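## Task

Scene 1: shove carrier PC7 into tracks 1-6 of the loading rails far enough that the lamp behind those tracks comes on. The carrier has to finish seated down in the tracks and stay there on its own, not because the gripper is holding it. Afterwards release it and move the gripper away.

## Robot and tools

Robot: one four-axis SCARA plate mover. Its joints, base outward, are lift (prismatic, 0.000 to 0.550 m), shoulder (-2.000 to 2.000 rad), elbow (-2.800 to 2.800 rad) and wrist yaw (-12.566 to 12.566 rad), followed by a two-finger gripper. The gripper always stays level: it can rise, fall, translate and spin about vertical, but it cannot tilt. If the elbow comes within 0.4 rad of zero (arm almost straight), the arm may fold and fault. The carrier begins loose in front of its target tracks with its handle facing the arm base. Tracks run 1 to 18, left to right as seen from the base, and a numbered tile sits in front of each one.

Frames: the scene frame has its origin on the table top right under the arm base, +z up, and +y to the left when looking along +x. The controlled point (end_effector_position) lies midway between the two rubber pads, 2 to 3 cm behind the fingertips. In the gripper's own axes the fingers point along +x and close along y.

A row is five numbers, each in [-1, 1]: dx, dy, dz, rz, opening. The first four are an offset, not a pose, expressed in the gripper's own axes. They count from the gripper pose reported in the most recent result that showed it; before any such result in a scene, and for the second and later calls in one reply, they count from where the robot is when the action begins. Scale: 1.0 equals 0.6 m for dx, dy, dz and 180 degrees for rz; positive rz turns from +x toward +y. Within one action every row counts from that same reference, not from the row before. Opening is absolute: +1 fully open (0.140 m), -1 closed (pads still 0.066 m apart). Closing fully takes about 0.6 s or more. All-zero offsets are a command to go back to the reference pose, not a pause. Because offsets come from a measured pose, repeating a small offset against something rigid does not push deeper; against something that yields it does.

Tools:
execute_actions takes "actions", a list with zero or one item, and optional "pictures" (boolean). An empty list just reports the state. An item with "rows" (1 to 15 rows) and "steps" (1 to 15, default 15) plays one row per 1/30 s step, repeating the last row if steps outnumber rows. An item with only "steps" (up to 300) waits until that many steps have passed since the previous result, reply time included. A rejected call does nothing.
move takes "target" (one row as above) and "speed" (0.002 to 0.5 m/s, default 0.25; turning capped at twice that in rad/s). It drives a straight path lasting 0.5 to 10 s; longer paths are cut off at 10 s. The opening is sent when the move starts. The path ignores obstacles, and the real gripper may lag, stray, or exceed the speed, especially near full reach. Faster contact hits harder; a target set deeper past the contact presses harder.
wait takes "seconds" (0 to 10) and sends nothing new.
zoom_image takes "camera" (cam_high, cam_low or cam_wrist) and "region" [x0, y0, x1, y1] in that camera's pixels, origin top-left, at most 504 by 504.
finished_scene takes "scene" (1 or 2); it is final and reports whether the goal was met, then gives the next task.

Motion details: each step the commanded pose is clipped to within 70 mm and 16 degrees of the measured pose, then reached by damped inverse kinematics. After an action ends, the arm only continues to the last clipped pose, so large moves may fall short; read the new pose and send the remainder. Joints start and stop together.

Results: the state line gives end_effector_position (m) and end_effector_quat_wxyz in the scene frame; printed position can be slightly off at long reach. Joint positions lists lift, shoulder, elbow, wrist yaw, then pad gap in metres. grip_measured is the finger opening on the command scale; to hold something, command about 0.04 below it. "Hand target" shows where the controller is currently driving. A "pose unreachable" line and HELD marks mean the clearance check altered or blocked a step. The move line reports how it ended (done, off_target, moving, held, fault), the distance to target, and limits: paced means the pose was clipped; held means some steps were blocked, after which the arm may jump quickly. MOTOR HOT warns from 85 °C; at 100 °C an OVER-TEMPERATURE FAULT brakes the arm until it cools. Cameras: cam_high and cam_low are 672x504, cam_wrist is 616x616 fisheye.

Avoid: pushing so hard that a joint hits its load limit (lift 57 N, shoulder 8.55 N m, elbow 4.27 N m, wrist yaw 1.42 N m), which halts the arm for 10 s and drops the rest of the call; fast impacts, slams, and very hard shoves; knocking or pushing anything off the table, which ends the scene; holding loads longer than needed. Occasional outside tugs or pushes may disturb the carrier. Finish with the carrier resting in the tracks, lamp lit, fingers open and the gripper pulled clear.

Each tool is called by a JSON object that holds its "op" and its "data".

## Session

{"op": "execute_actions", "data": {"actions": []}}

Scene clock: 0.00 s of 6000.00 s.
end_effector_position=(+0.7296, -0.1576, +0.5131) grip_measured=+1.00 end_effector_quat_wxyz=(+1.000, -0.000, -0.000, +0.000)
Joint positions: [ 0.508 -0.867 -2.04  -3.376  0.14 ]
Motor temperatures (°C, as the motors report them): [32 27 26 26]
Hand target: +0.730, -0.158, +0.513; +1.000, -0.000, -0.000, +0.000

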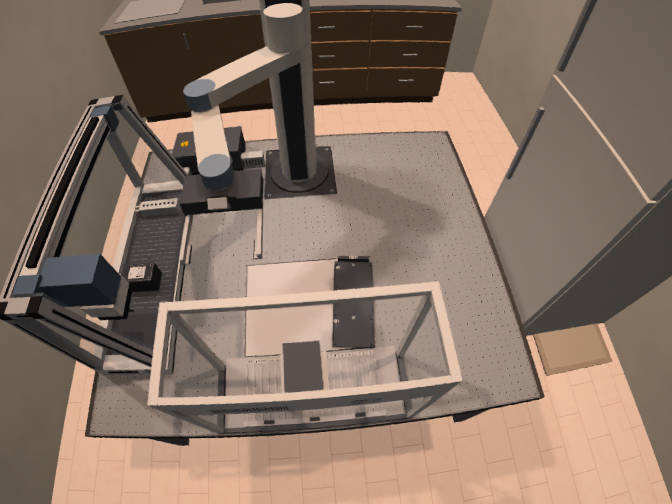

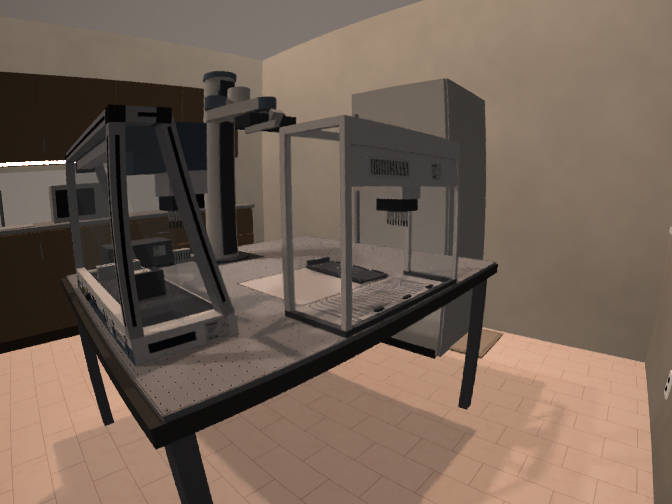

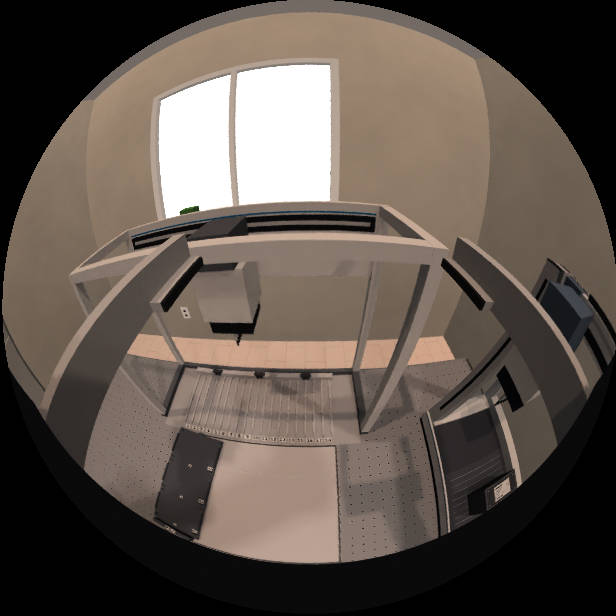

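{"op": "move", "data": {"target": [-0.5,0.52,-0.55,0,1], "speed": 0.4}}

{"op": "zoom_image", "data": {"camera": "cam_high", "region": [220,230,460,430]}}

{"op": "zoom_image", "data": {"camera": "cam_wrist", "region": [200,150,440,450]}}

Scene clock: 4.43 s of 6000.00 s.
end_effector_position=(+0.4297, +0.1544, +0.1830) grip_measured=+1.00 end_effector_quat_wxyz=(+1.000, -0.000, -0.000, +0.000)
Joint positions: [ 0.178 -0.073 -0.742 -5.468  0.14 ]
Motor temperatures (°C, as the motors report them): [32 27 26 26]
Hand target: +0.430, +0.154, +0.183; +1.000, -0.000, -0.000, +0.000
Off the commanded pose: 0.000 m, 0 deg.
move: done

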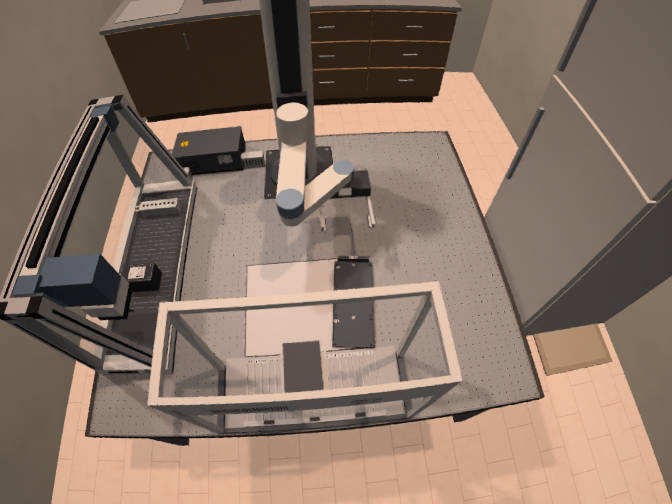

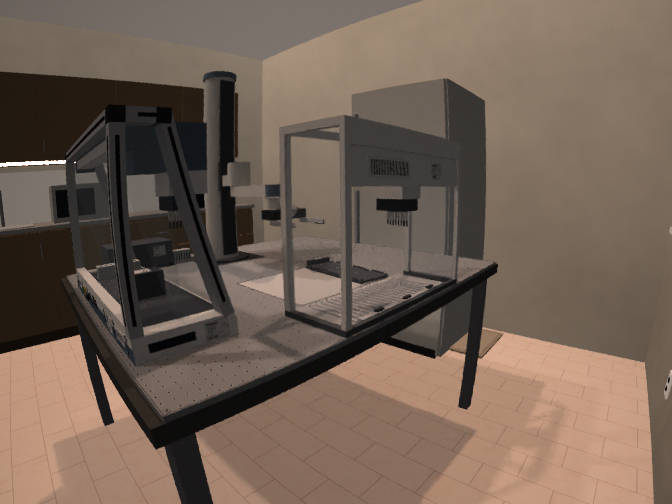

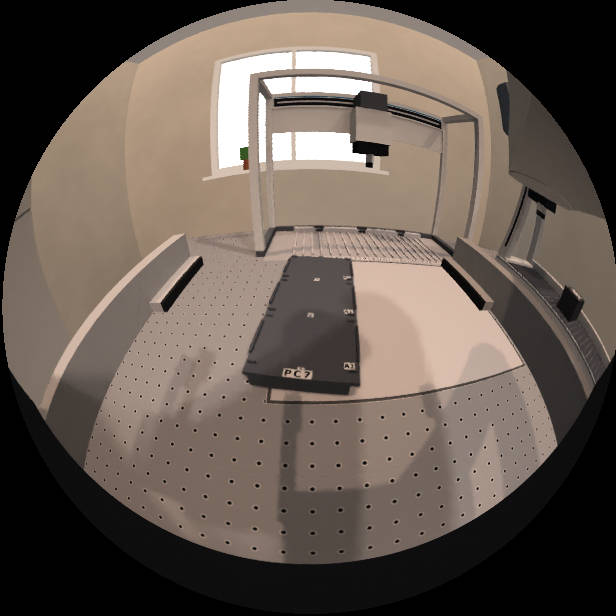

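Region (220, 230, 460, 430) of cam_high's 672x504 image, scaled by 2.100, with more detail than that image has.

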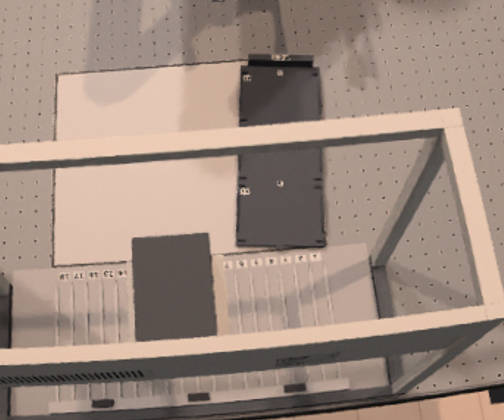

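Region (200, 150, 440, 450) of cam_wrist's 616x616 image, scaled by 1.680, with more detail than that image has; it fills the left 403 columns of this view, and the rest is white.

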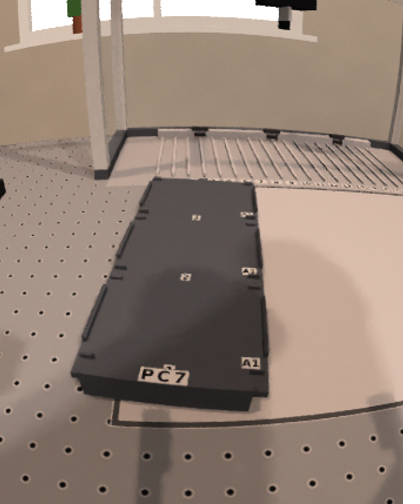

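{"op": "move", "data": {"target": [0.45,0,0.1,0,1], "speed": 0.4}}

{"op": "zoom_image", "data": {"camera": "cam_wrist", "region": [160,260,460,600]}}

Scene clock: 6.77 s of 6000.00 s.
end_effector_position=(+0.6996, +0.1545, +0.2430) grip_measured=+1.00 end_effector_quat_wxyz=(+1.000, -0.000, -0.000, +0.000)
Joint positions: [ 0.238 -0.21  -1.841 -4.232  0.14 ]
Motor temperatures (°C, as the motors report them): [32 27 26 26]
Hand target: +0.700, +0.155, +0.243; +1.000, -0.000, -0.000, +0.000
Off the commanded pose: 0.000 m, 0 deg.
move: done

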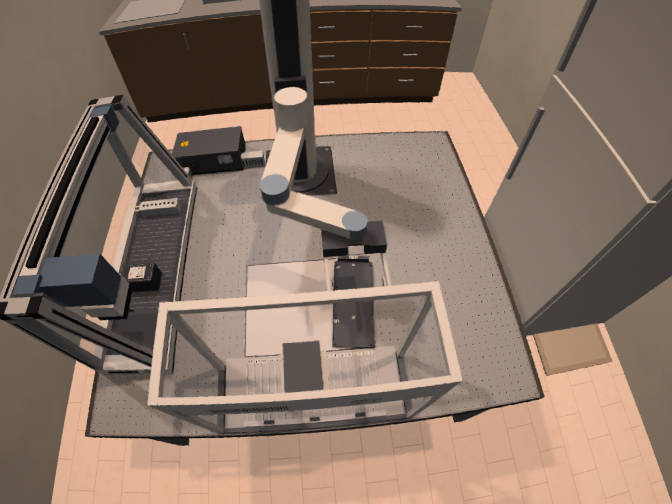

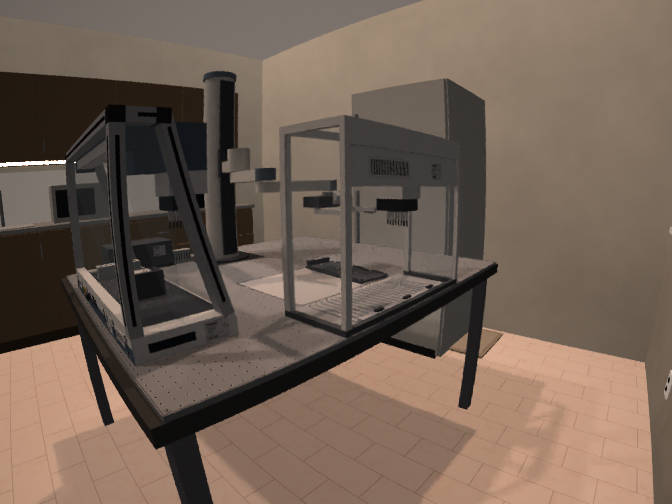

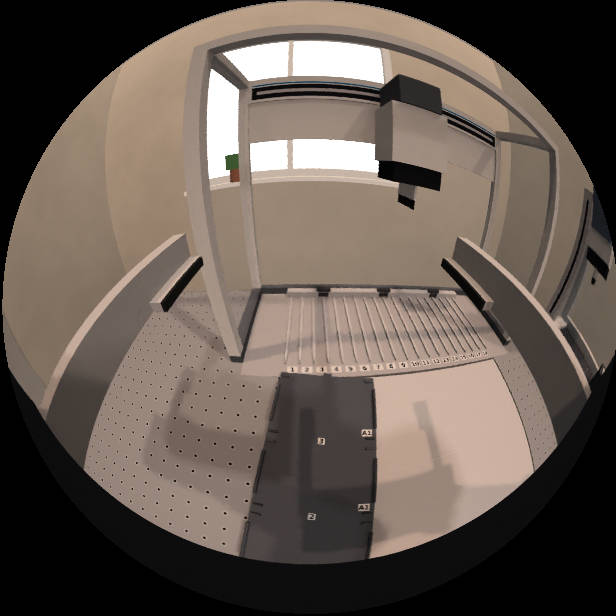

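Region (160, 260, 460, 600) of cam_wrist's 616x616 image, scaled by 1.482, with more detail than that image has; it fills the left 445 columns of this view, and the rest is white.

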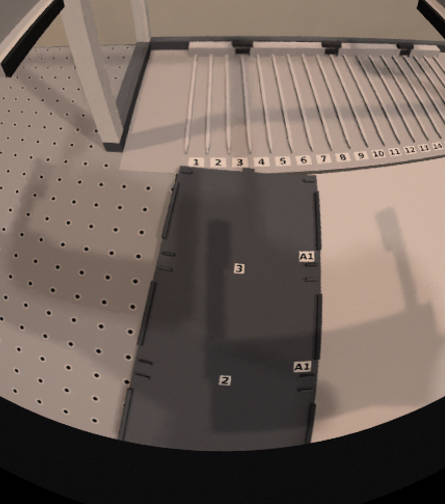

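{"op": "move", "data": {"target": [-0.47,0.05,-0.27,-0.036,1], "speed": 0.4}}

{"op": "zoom_image", "data": {"camera": "cam_low", "region": [250,220,410,320]}}

Scene clock: 10.80 s of 6000.00 s.
end_effector_position=(+0.4177, +0.1845, +0.0809) grip_measured=+1.00 end_effector_quat_wxyz=(+0.998, -0.000, -0.000, -0.056)
Joint positions: [ 0.076  0.126 -0.884 -5.637  0.14 ]
Motor temperatures (°C, as the motors report them): [32 27 26 26]
Hand target: +0.418, +0.184, +0.081; +0.998, -0.000, -0.000, -0.056
Off the commanded pose: 0.000 m, 0 deg.
move: done

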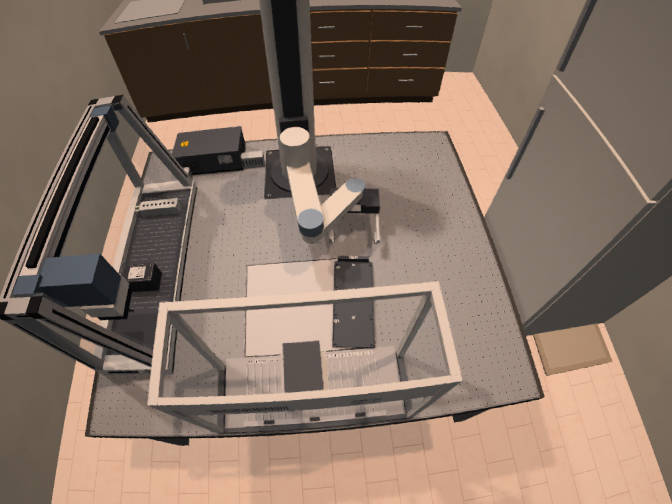

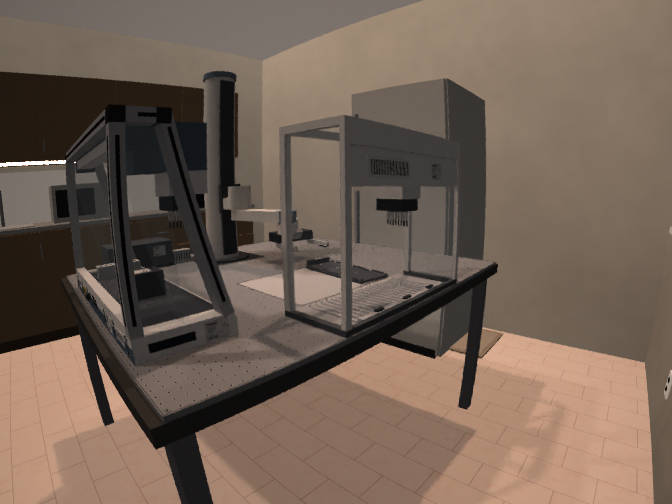

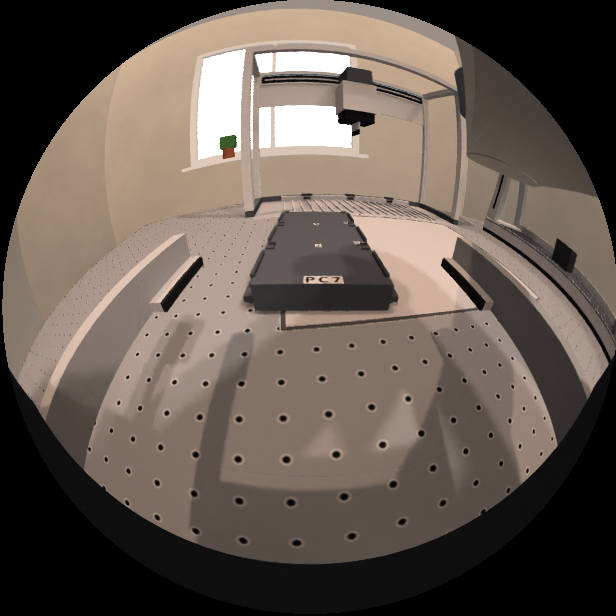

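Region (250, 220, 410, 320) of cam_low's 672x504 image, scaled by 3.150, with more detail than that image has; it fills the top 315 rows of this view, and the rest is white.

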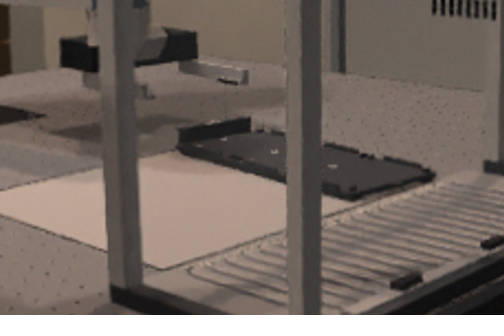

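{"op": "move", "data": {"target": [0,0,-0.088,0,1]}}

{"op": "move", "data": {"target": [0.105,0,0,0,1], "speed": 0.1}}

Scene clock: 12.67 s of 6000.00 s.
end_effector_position=(+0.4177, +0.1845, +0.0281) grip_measured=+1.00 end_effector_quat_wxyz=(+0.998, -0.000, -0.000, -0.056)
Joint positions: [ 0.023  0.126 -0.884 -5.637  0.14 ]
Motor temperatures (°C, as the motors report them): [32 27 26 26]
Hand target: +0.418, +0.185, +0.028; +0.998, -0.000, -0.000, -0.056
Off the commanded pose: 0.000 m, 0 deg.
move: done

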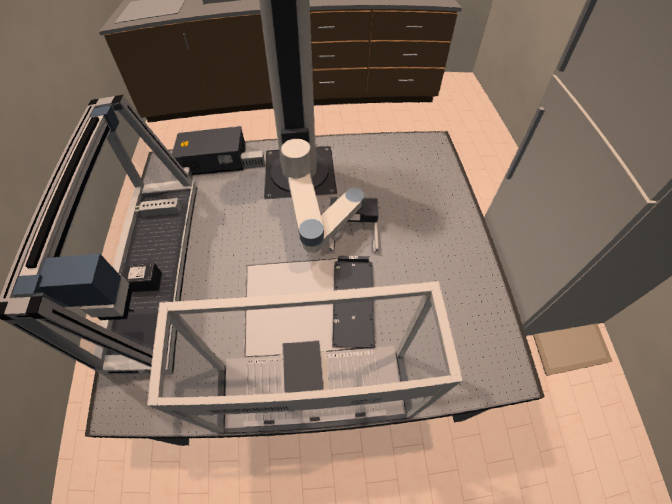

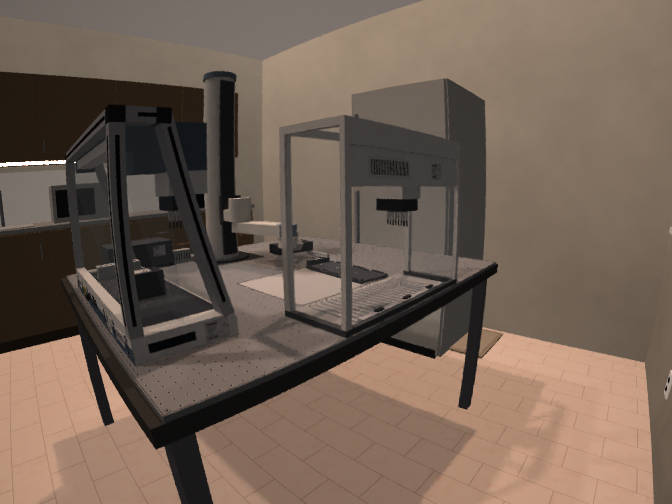

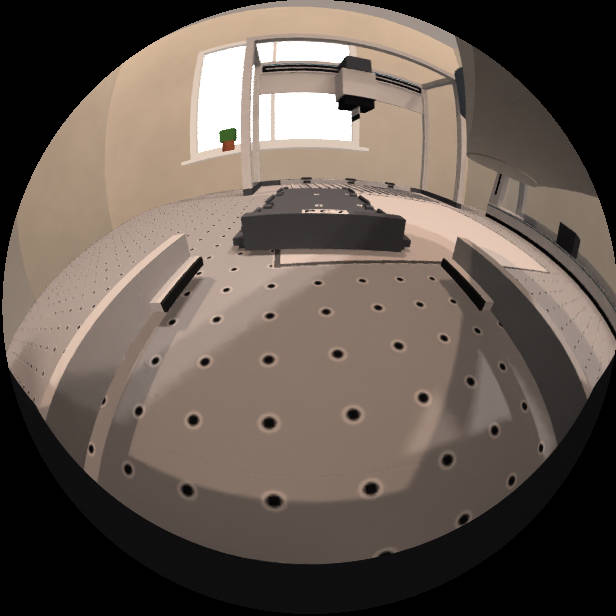

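Scene clock: 13.60 s of 6000.00 s.
end_effector_position=(+0.4803, +0.1774, +0.0281) grip_measured=+1.00 end_effector_quat_wxyz=(+0.998, -0.000, -0.000, -0.056)
Joint positions: [ 0.023 -0.066 -1.014 -5.317  0.14 ]
Motor temperatures (°C, as the motors report them): [32 27 26 26]
Hand target: +0.480, +0.177, +0.028; +0.998, -0.000, -0.000, -0.056
Off the commanded pose: 0.000 m, 0 deg.
move: done

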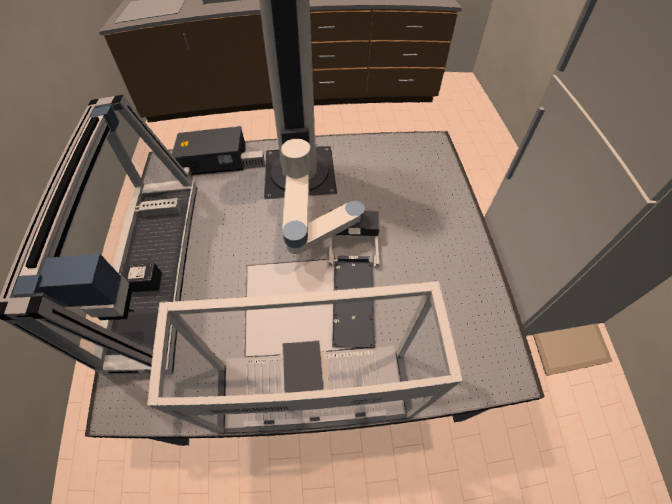

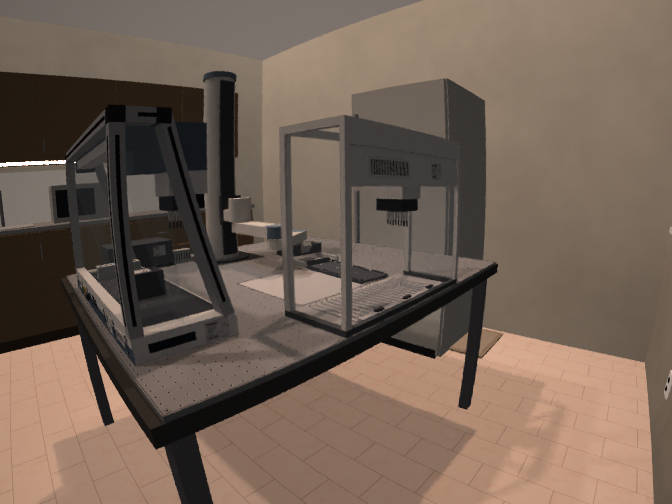

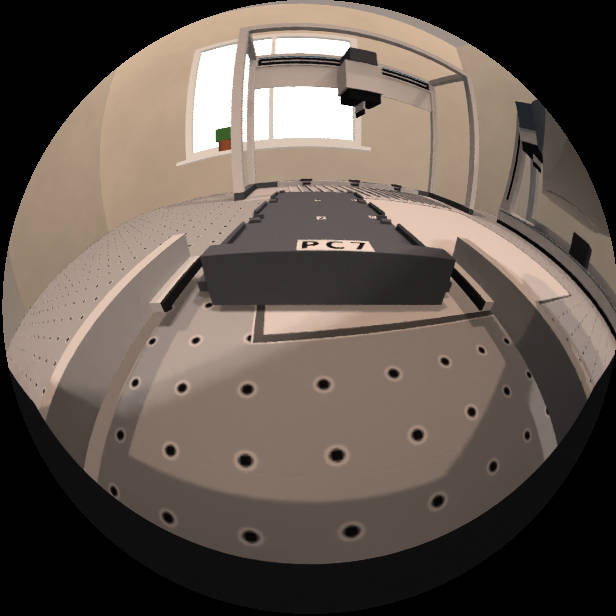

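{"op": "move", "data": {"target": [0.015,0,0,0,0.22], "speed": 0.05}}

Scene clock: 14.70 s of 6000.00 s.
end_effector_position=(+0.4888, +0.1764, +0.0281) grip_measured=+0.57 end_effector_quat_wxyz=(+0.998, -0.000, -0.000, -0.056)
Joint positions: [ 0.023 -0.086 -1.035 -5.274  0.124]
Motor temperatures (°C, as the motors report them): [32 27 26 26]
Hand target: +0.489, +0.176, +0.028; +0.998, -0.000, -0.000, -0.056
Off the commanded pose: 0.000 m, 0 deg.
move: done

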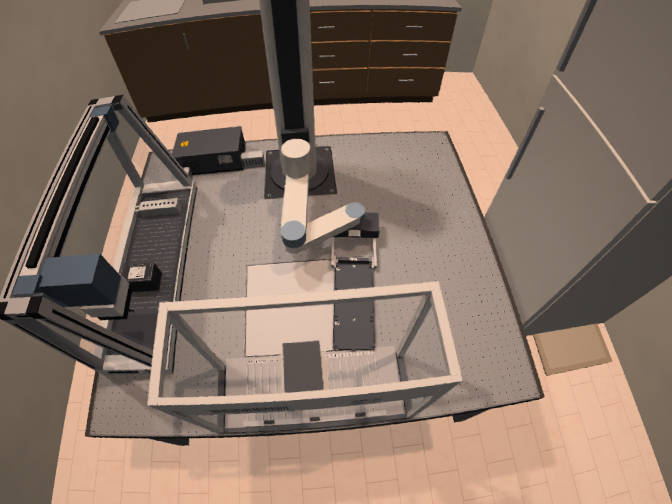

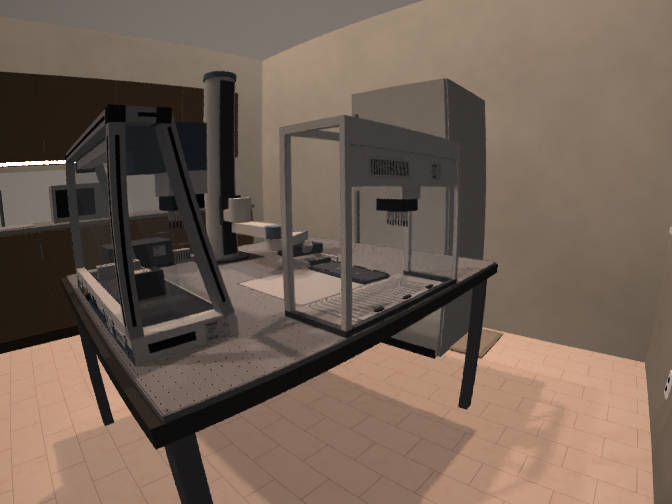

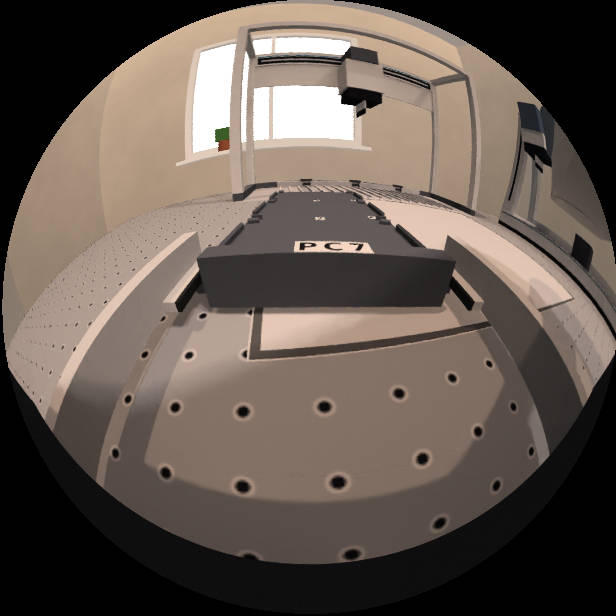

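{"op": "move", "data": {"target": [-0.0105,-0.0708,0,0.036,0.5], "speed": 0.03}}

{"op": "zoom_image", "data": {"camera": "cam_wrist", "region": [240,160,400,260]}}

{"op": "zoom_image", "data": {"camera": "cam_high", "region": [300,300,420,420]}}

Scene clock: 18.07 s of 6000.00 s.
end_effector_position=(+0.4775, +0.1364, +0.0281) grip_measured=+0.57 end_effector_quat_wxyz=(+1.000, -0.000, -0.000, +0.005)
Joint positions: [ 0.023 -0.292 -0.823 -5.158  0.124]
Motor temperatures (°C, as the motors report them): [32 27 26 26]
Hand target: +0.478, +0.135, +0.028; +1.000, -0.000, -0.000, +0.000
Off the commanded pose: 0.002 m, 1 deg.
move: done

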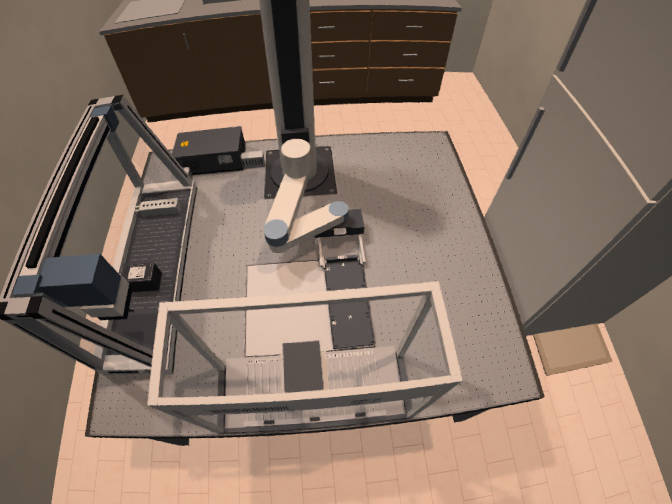

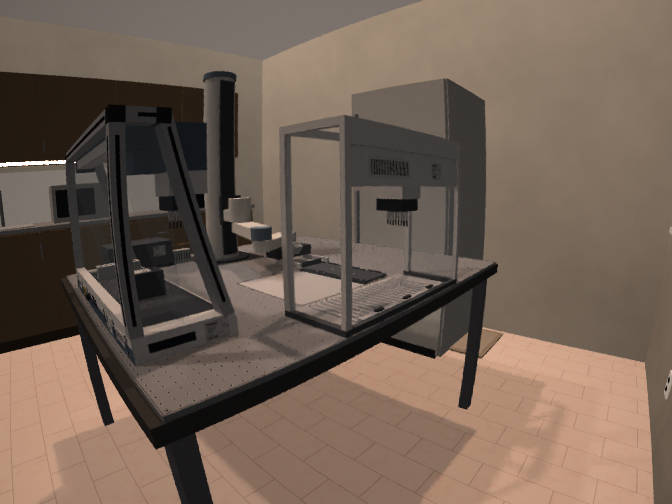

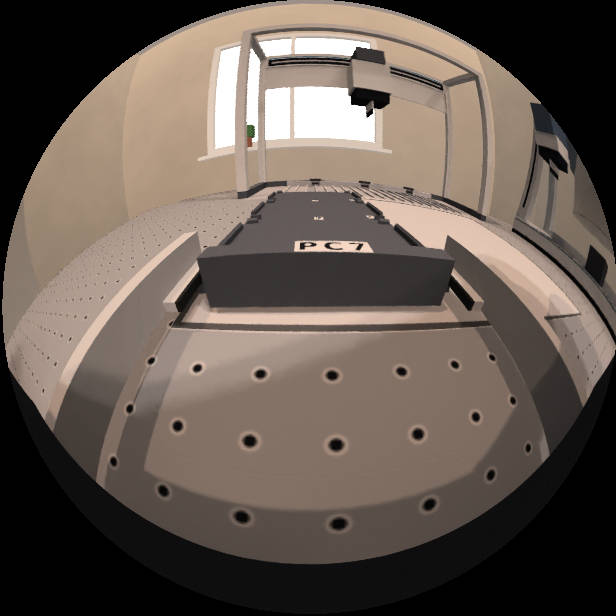

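Region (240, 160, 400, 260) of cam_wrist's 616x616 image, scaled by 3.150, with more detail than that image has; it fills the top 315 rows of this view, and the rest is white.

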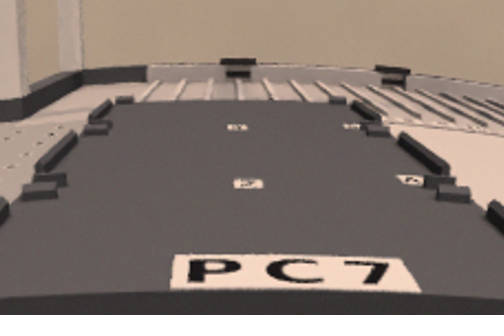

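Region (300, 300, 420, 420) of cam_high's 672x504 image, scaled by 4.200, with more detail than that image has.

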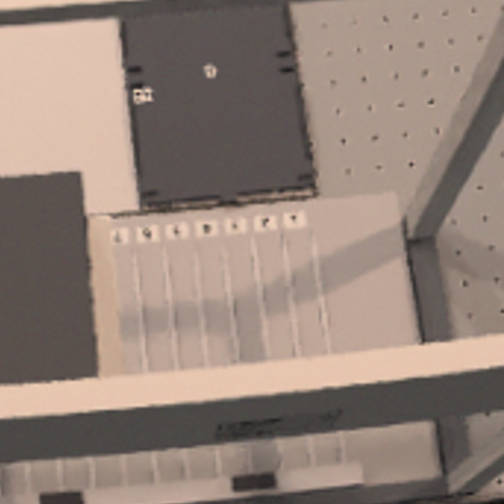

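{"op": "move", "data": {"target": [0.02,-0.004,0,-0.006,0.5], "speed": 0.02}}

{"op": "zoom_image", "data": {"camera": "cam_wrist", "region": [240,160,400,260]}}

{"op": "zoom_image", "data": {"camera": "cam_high", "region": [300,300,420,420]}}

Scene clock: 20.07 s of 6000.00 s.
end_effector_position=(+0.4888, +0.1353, +0.0281) grip_measured=+0.57 end_effector_quat_wxyz=(+1.000, -0.000, -0.000, -0.000)
Joint positions: [ 0.023 -0.312 -0.862 -5.109  0.124]
Motor temperatures (°C, as the motors report them): [32 27 26 26]
Hand target: +0.489, +0.134, +0.028; +1.000, -0.000, -0.000, -0.004
Off the commanded pose: 0.001 m, 0 deg.
move: done

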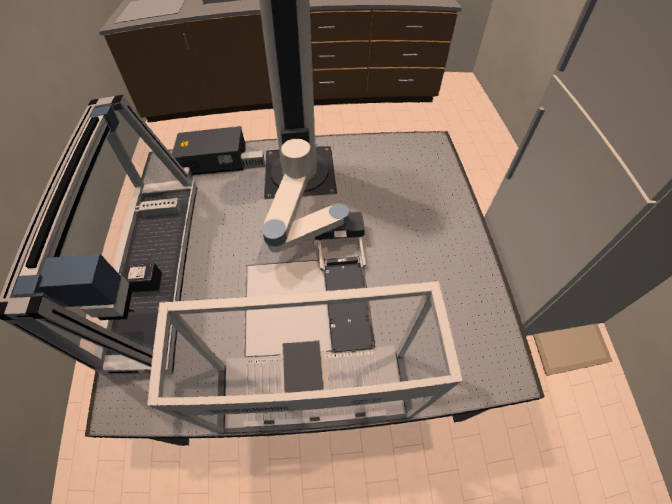

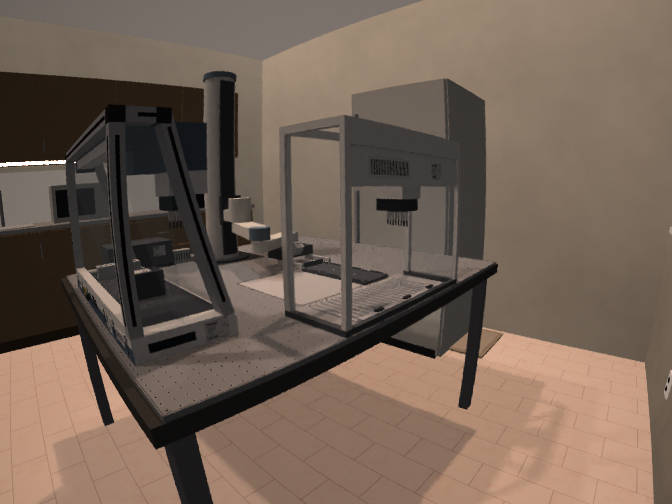

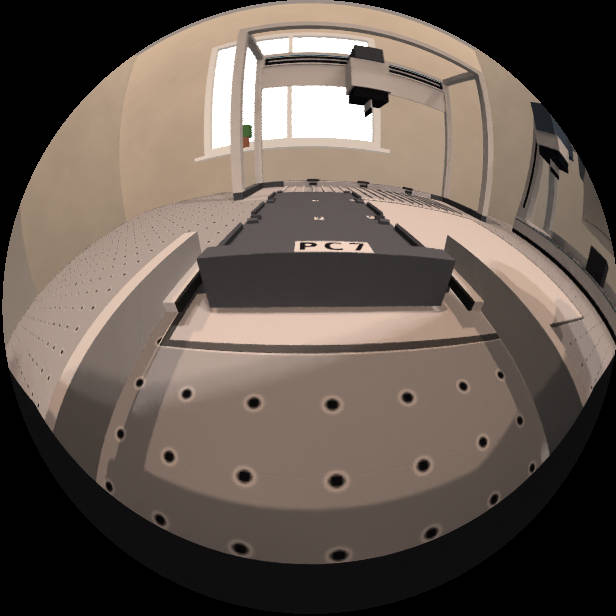

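Region (240, 160, 400, 260) of cam_wrist's 616x616 image, scaled by 3.150, with more detail than that image has; it fills the top 315 rows of this view, and the rest is white.

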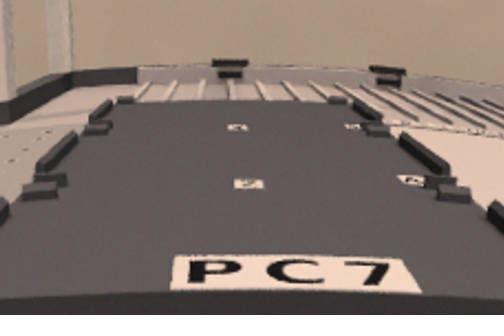

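Region (300, 300, 420, 420) of cam_high's 672x504 image, scaled by 4.200, with more detail than that image has.

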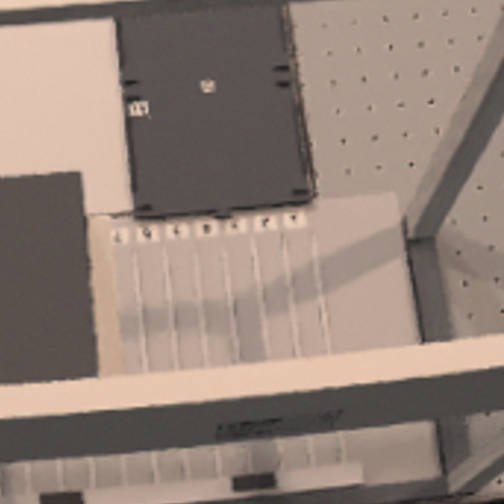

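Aligned. Advance into the rail mouth.

{"op": "move", "data": {"target": [0.09,0,0,0,0.5], "speed": 0.03}}

{"op": "zoom_image", "data": {"camera": "cam_wrist", "region": [240,160,400,260]}}

{"op": "zoom_image", "data": {"camera": "cam_high", "region": [300,300,420,420]}}

Scene clock: 22.97 s of 6000.00 s.
end_effector_position=(+0.5425, +0.1352, +0.0281) grip_measured=+0.57 end_effector_quat_wxyz=(+1.000, -0.000, -0.000, -0.000)
Joint positions: [ 0.023 -0.374 -1.058 -4.852  0.124]
Motor temperatures (°C, as the motors report them): [32 27 26 26]
Hand target: +0.543, +0.135, +0.028; +1.000, -0.000, -0.000, -0.000
Off the commanded pose: 0.000 m, 0 deg.
move: done

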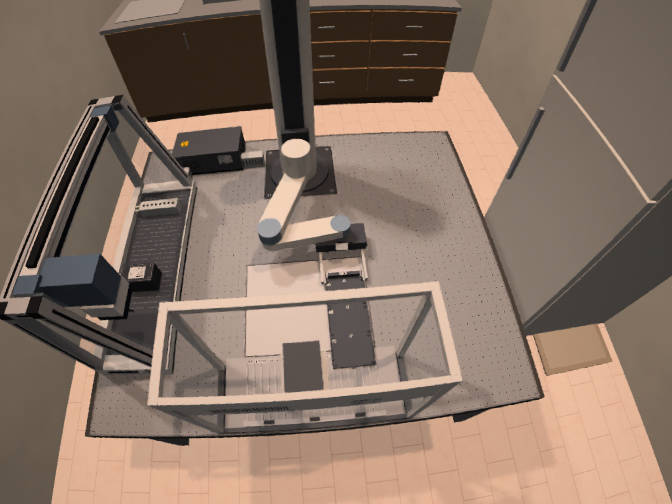

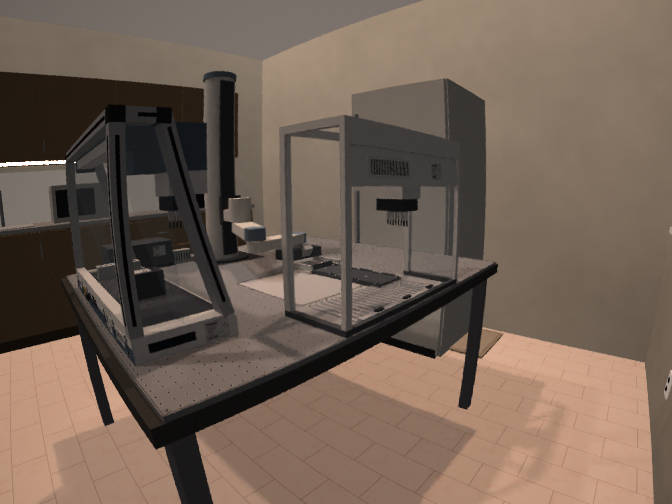

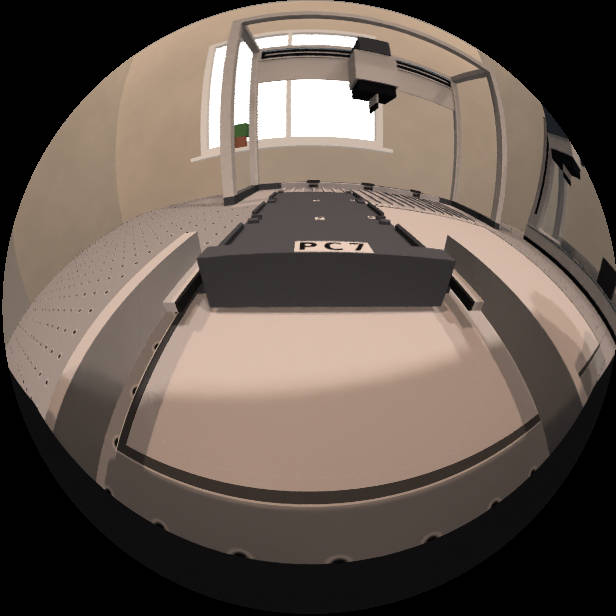

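Region (240, 160, 400, 260) of cam_wrist's 616x616 image, scaled by 3.150, with more detail than that image has; it fills the top 315 rows of this view, and the rest is white.

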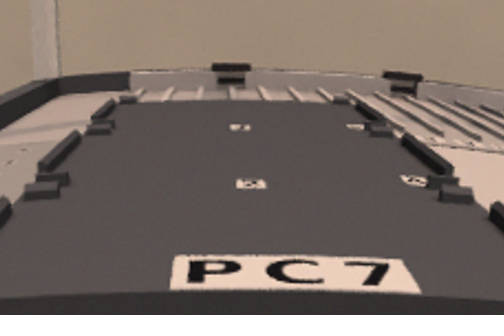

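Region (300, 300, 420, 420) of cam_high's 672x504 image, scaled by 4.200, with more detail than that image has.

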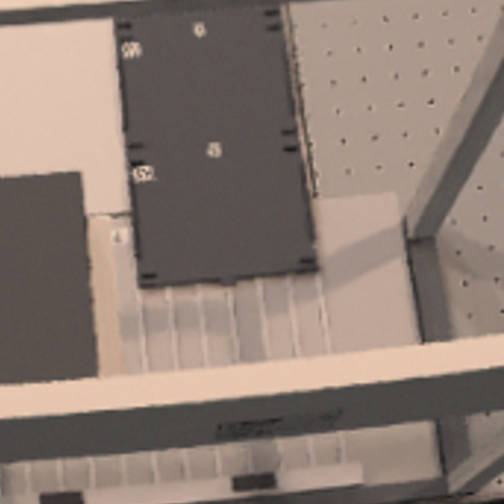

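{"op": "move", "data": {"target": [0.22,0,0,0,0.5], "speed": 0.05}}

{"op": "zoom_image", "data": {"camera": "cam_low", "region": [330,250,470,320]}}

Scene clock: 26.20 s of 6000.00 s.
end_effector_position=(+0.6742, +0.1353, +0.0281) grip_measured=+0.57 end_effector_quat_wxyz=(+1.000, -0.000, -0.000, -0.000)
Joint positions: [ 0.023 -0.312 -1.656 -4.316  0.124]
Motor temperatures (°C, as the motors report them): [32 27 26 26]
Hand target: +0.674, +0.135, +0.028; +1.000, -0.000, -0.000, -0.000
Off the commanded pose: 0.000 m, 0 deg.
move: done

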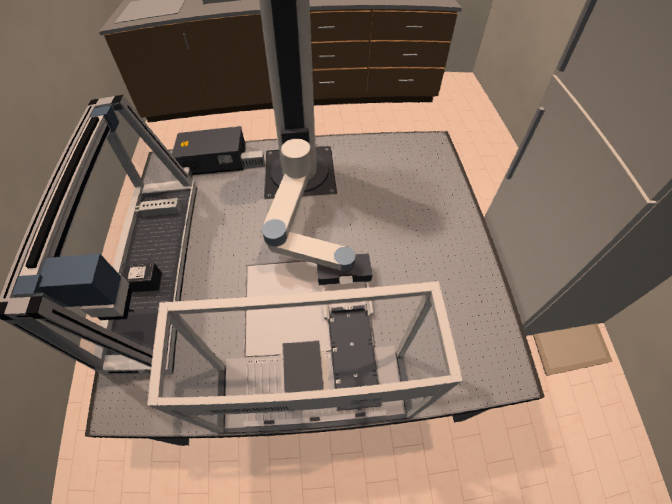

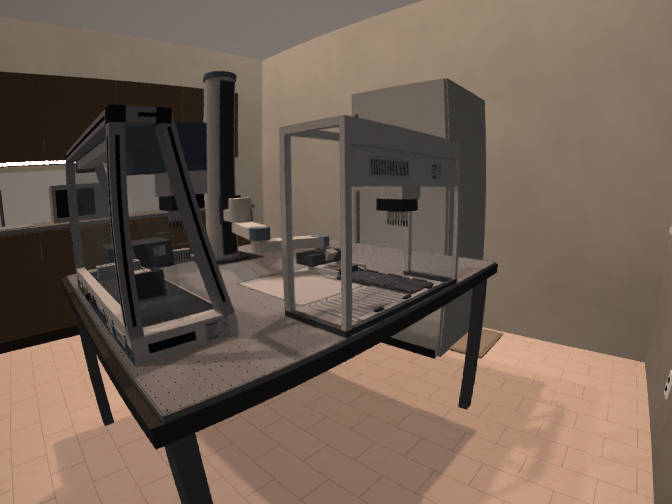

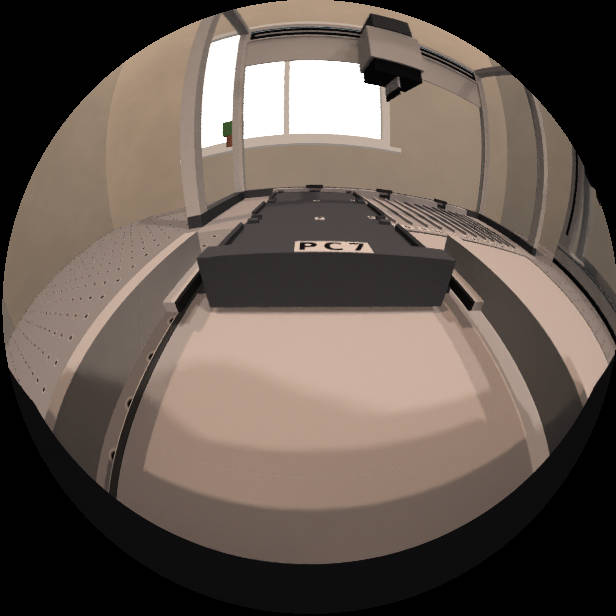

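Region (330, 250, 470, 320) of cam_low's 672x504 image, scaled by 3.600, with more detail than that image has.

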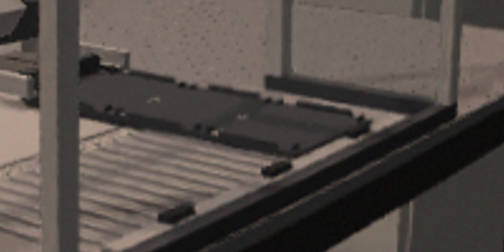

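{"op": "move", "data": {"target": [0.03,0,0,0,0.5], "speed": 0.015}}

Scene clock: 28.03 s of 6000.00 s.
end_effector_position=(+0.6910, +0.1356, +0.0281) grip_measured=+0.58 end_effector_quat_wxyz=(+1.000, -0.000, -0.000, -0.001)
Joint positions: [ 0.023 -0.285 -1.75  -4.252  0.124]
Motor temperatures (°C, as the motors report them): [32 27 27 26]
Hand target: +0.692, +0.135, +0.028; +1.000, -0.000, -0.000, -0.000
Off the commanded pose: 0.001 m, 0 deg.
move: done

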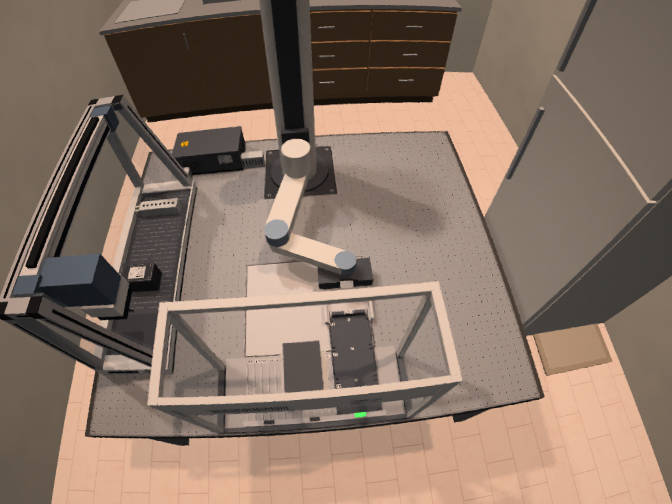

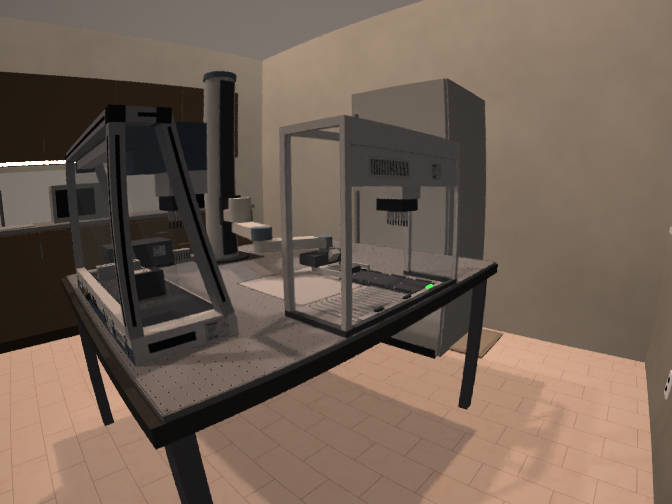

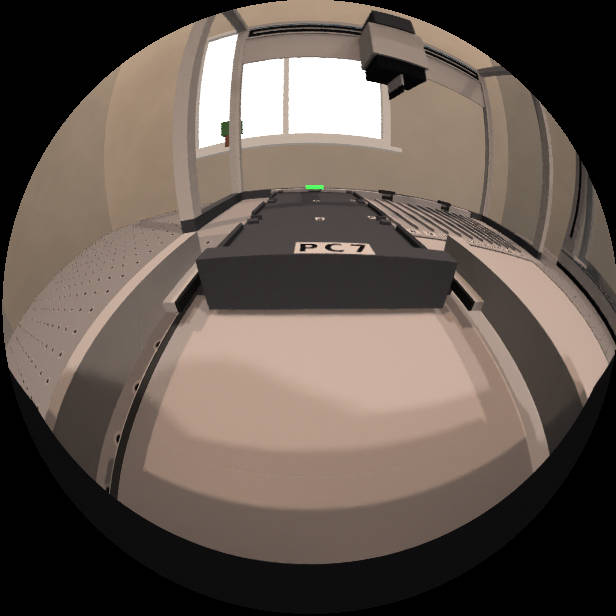

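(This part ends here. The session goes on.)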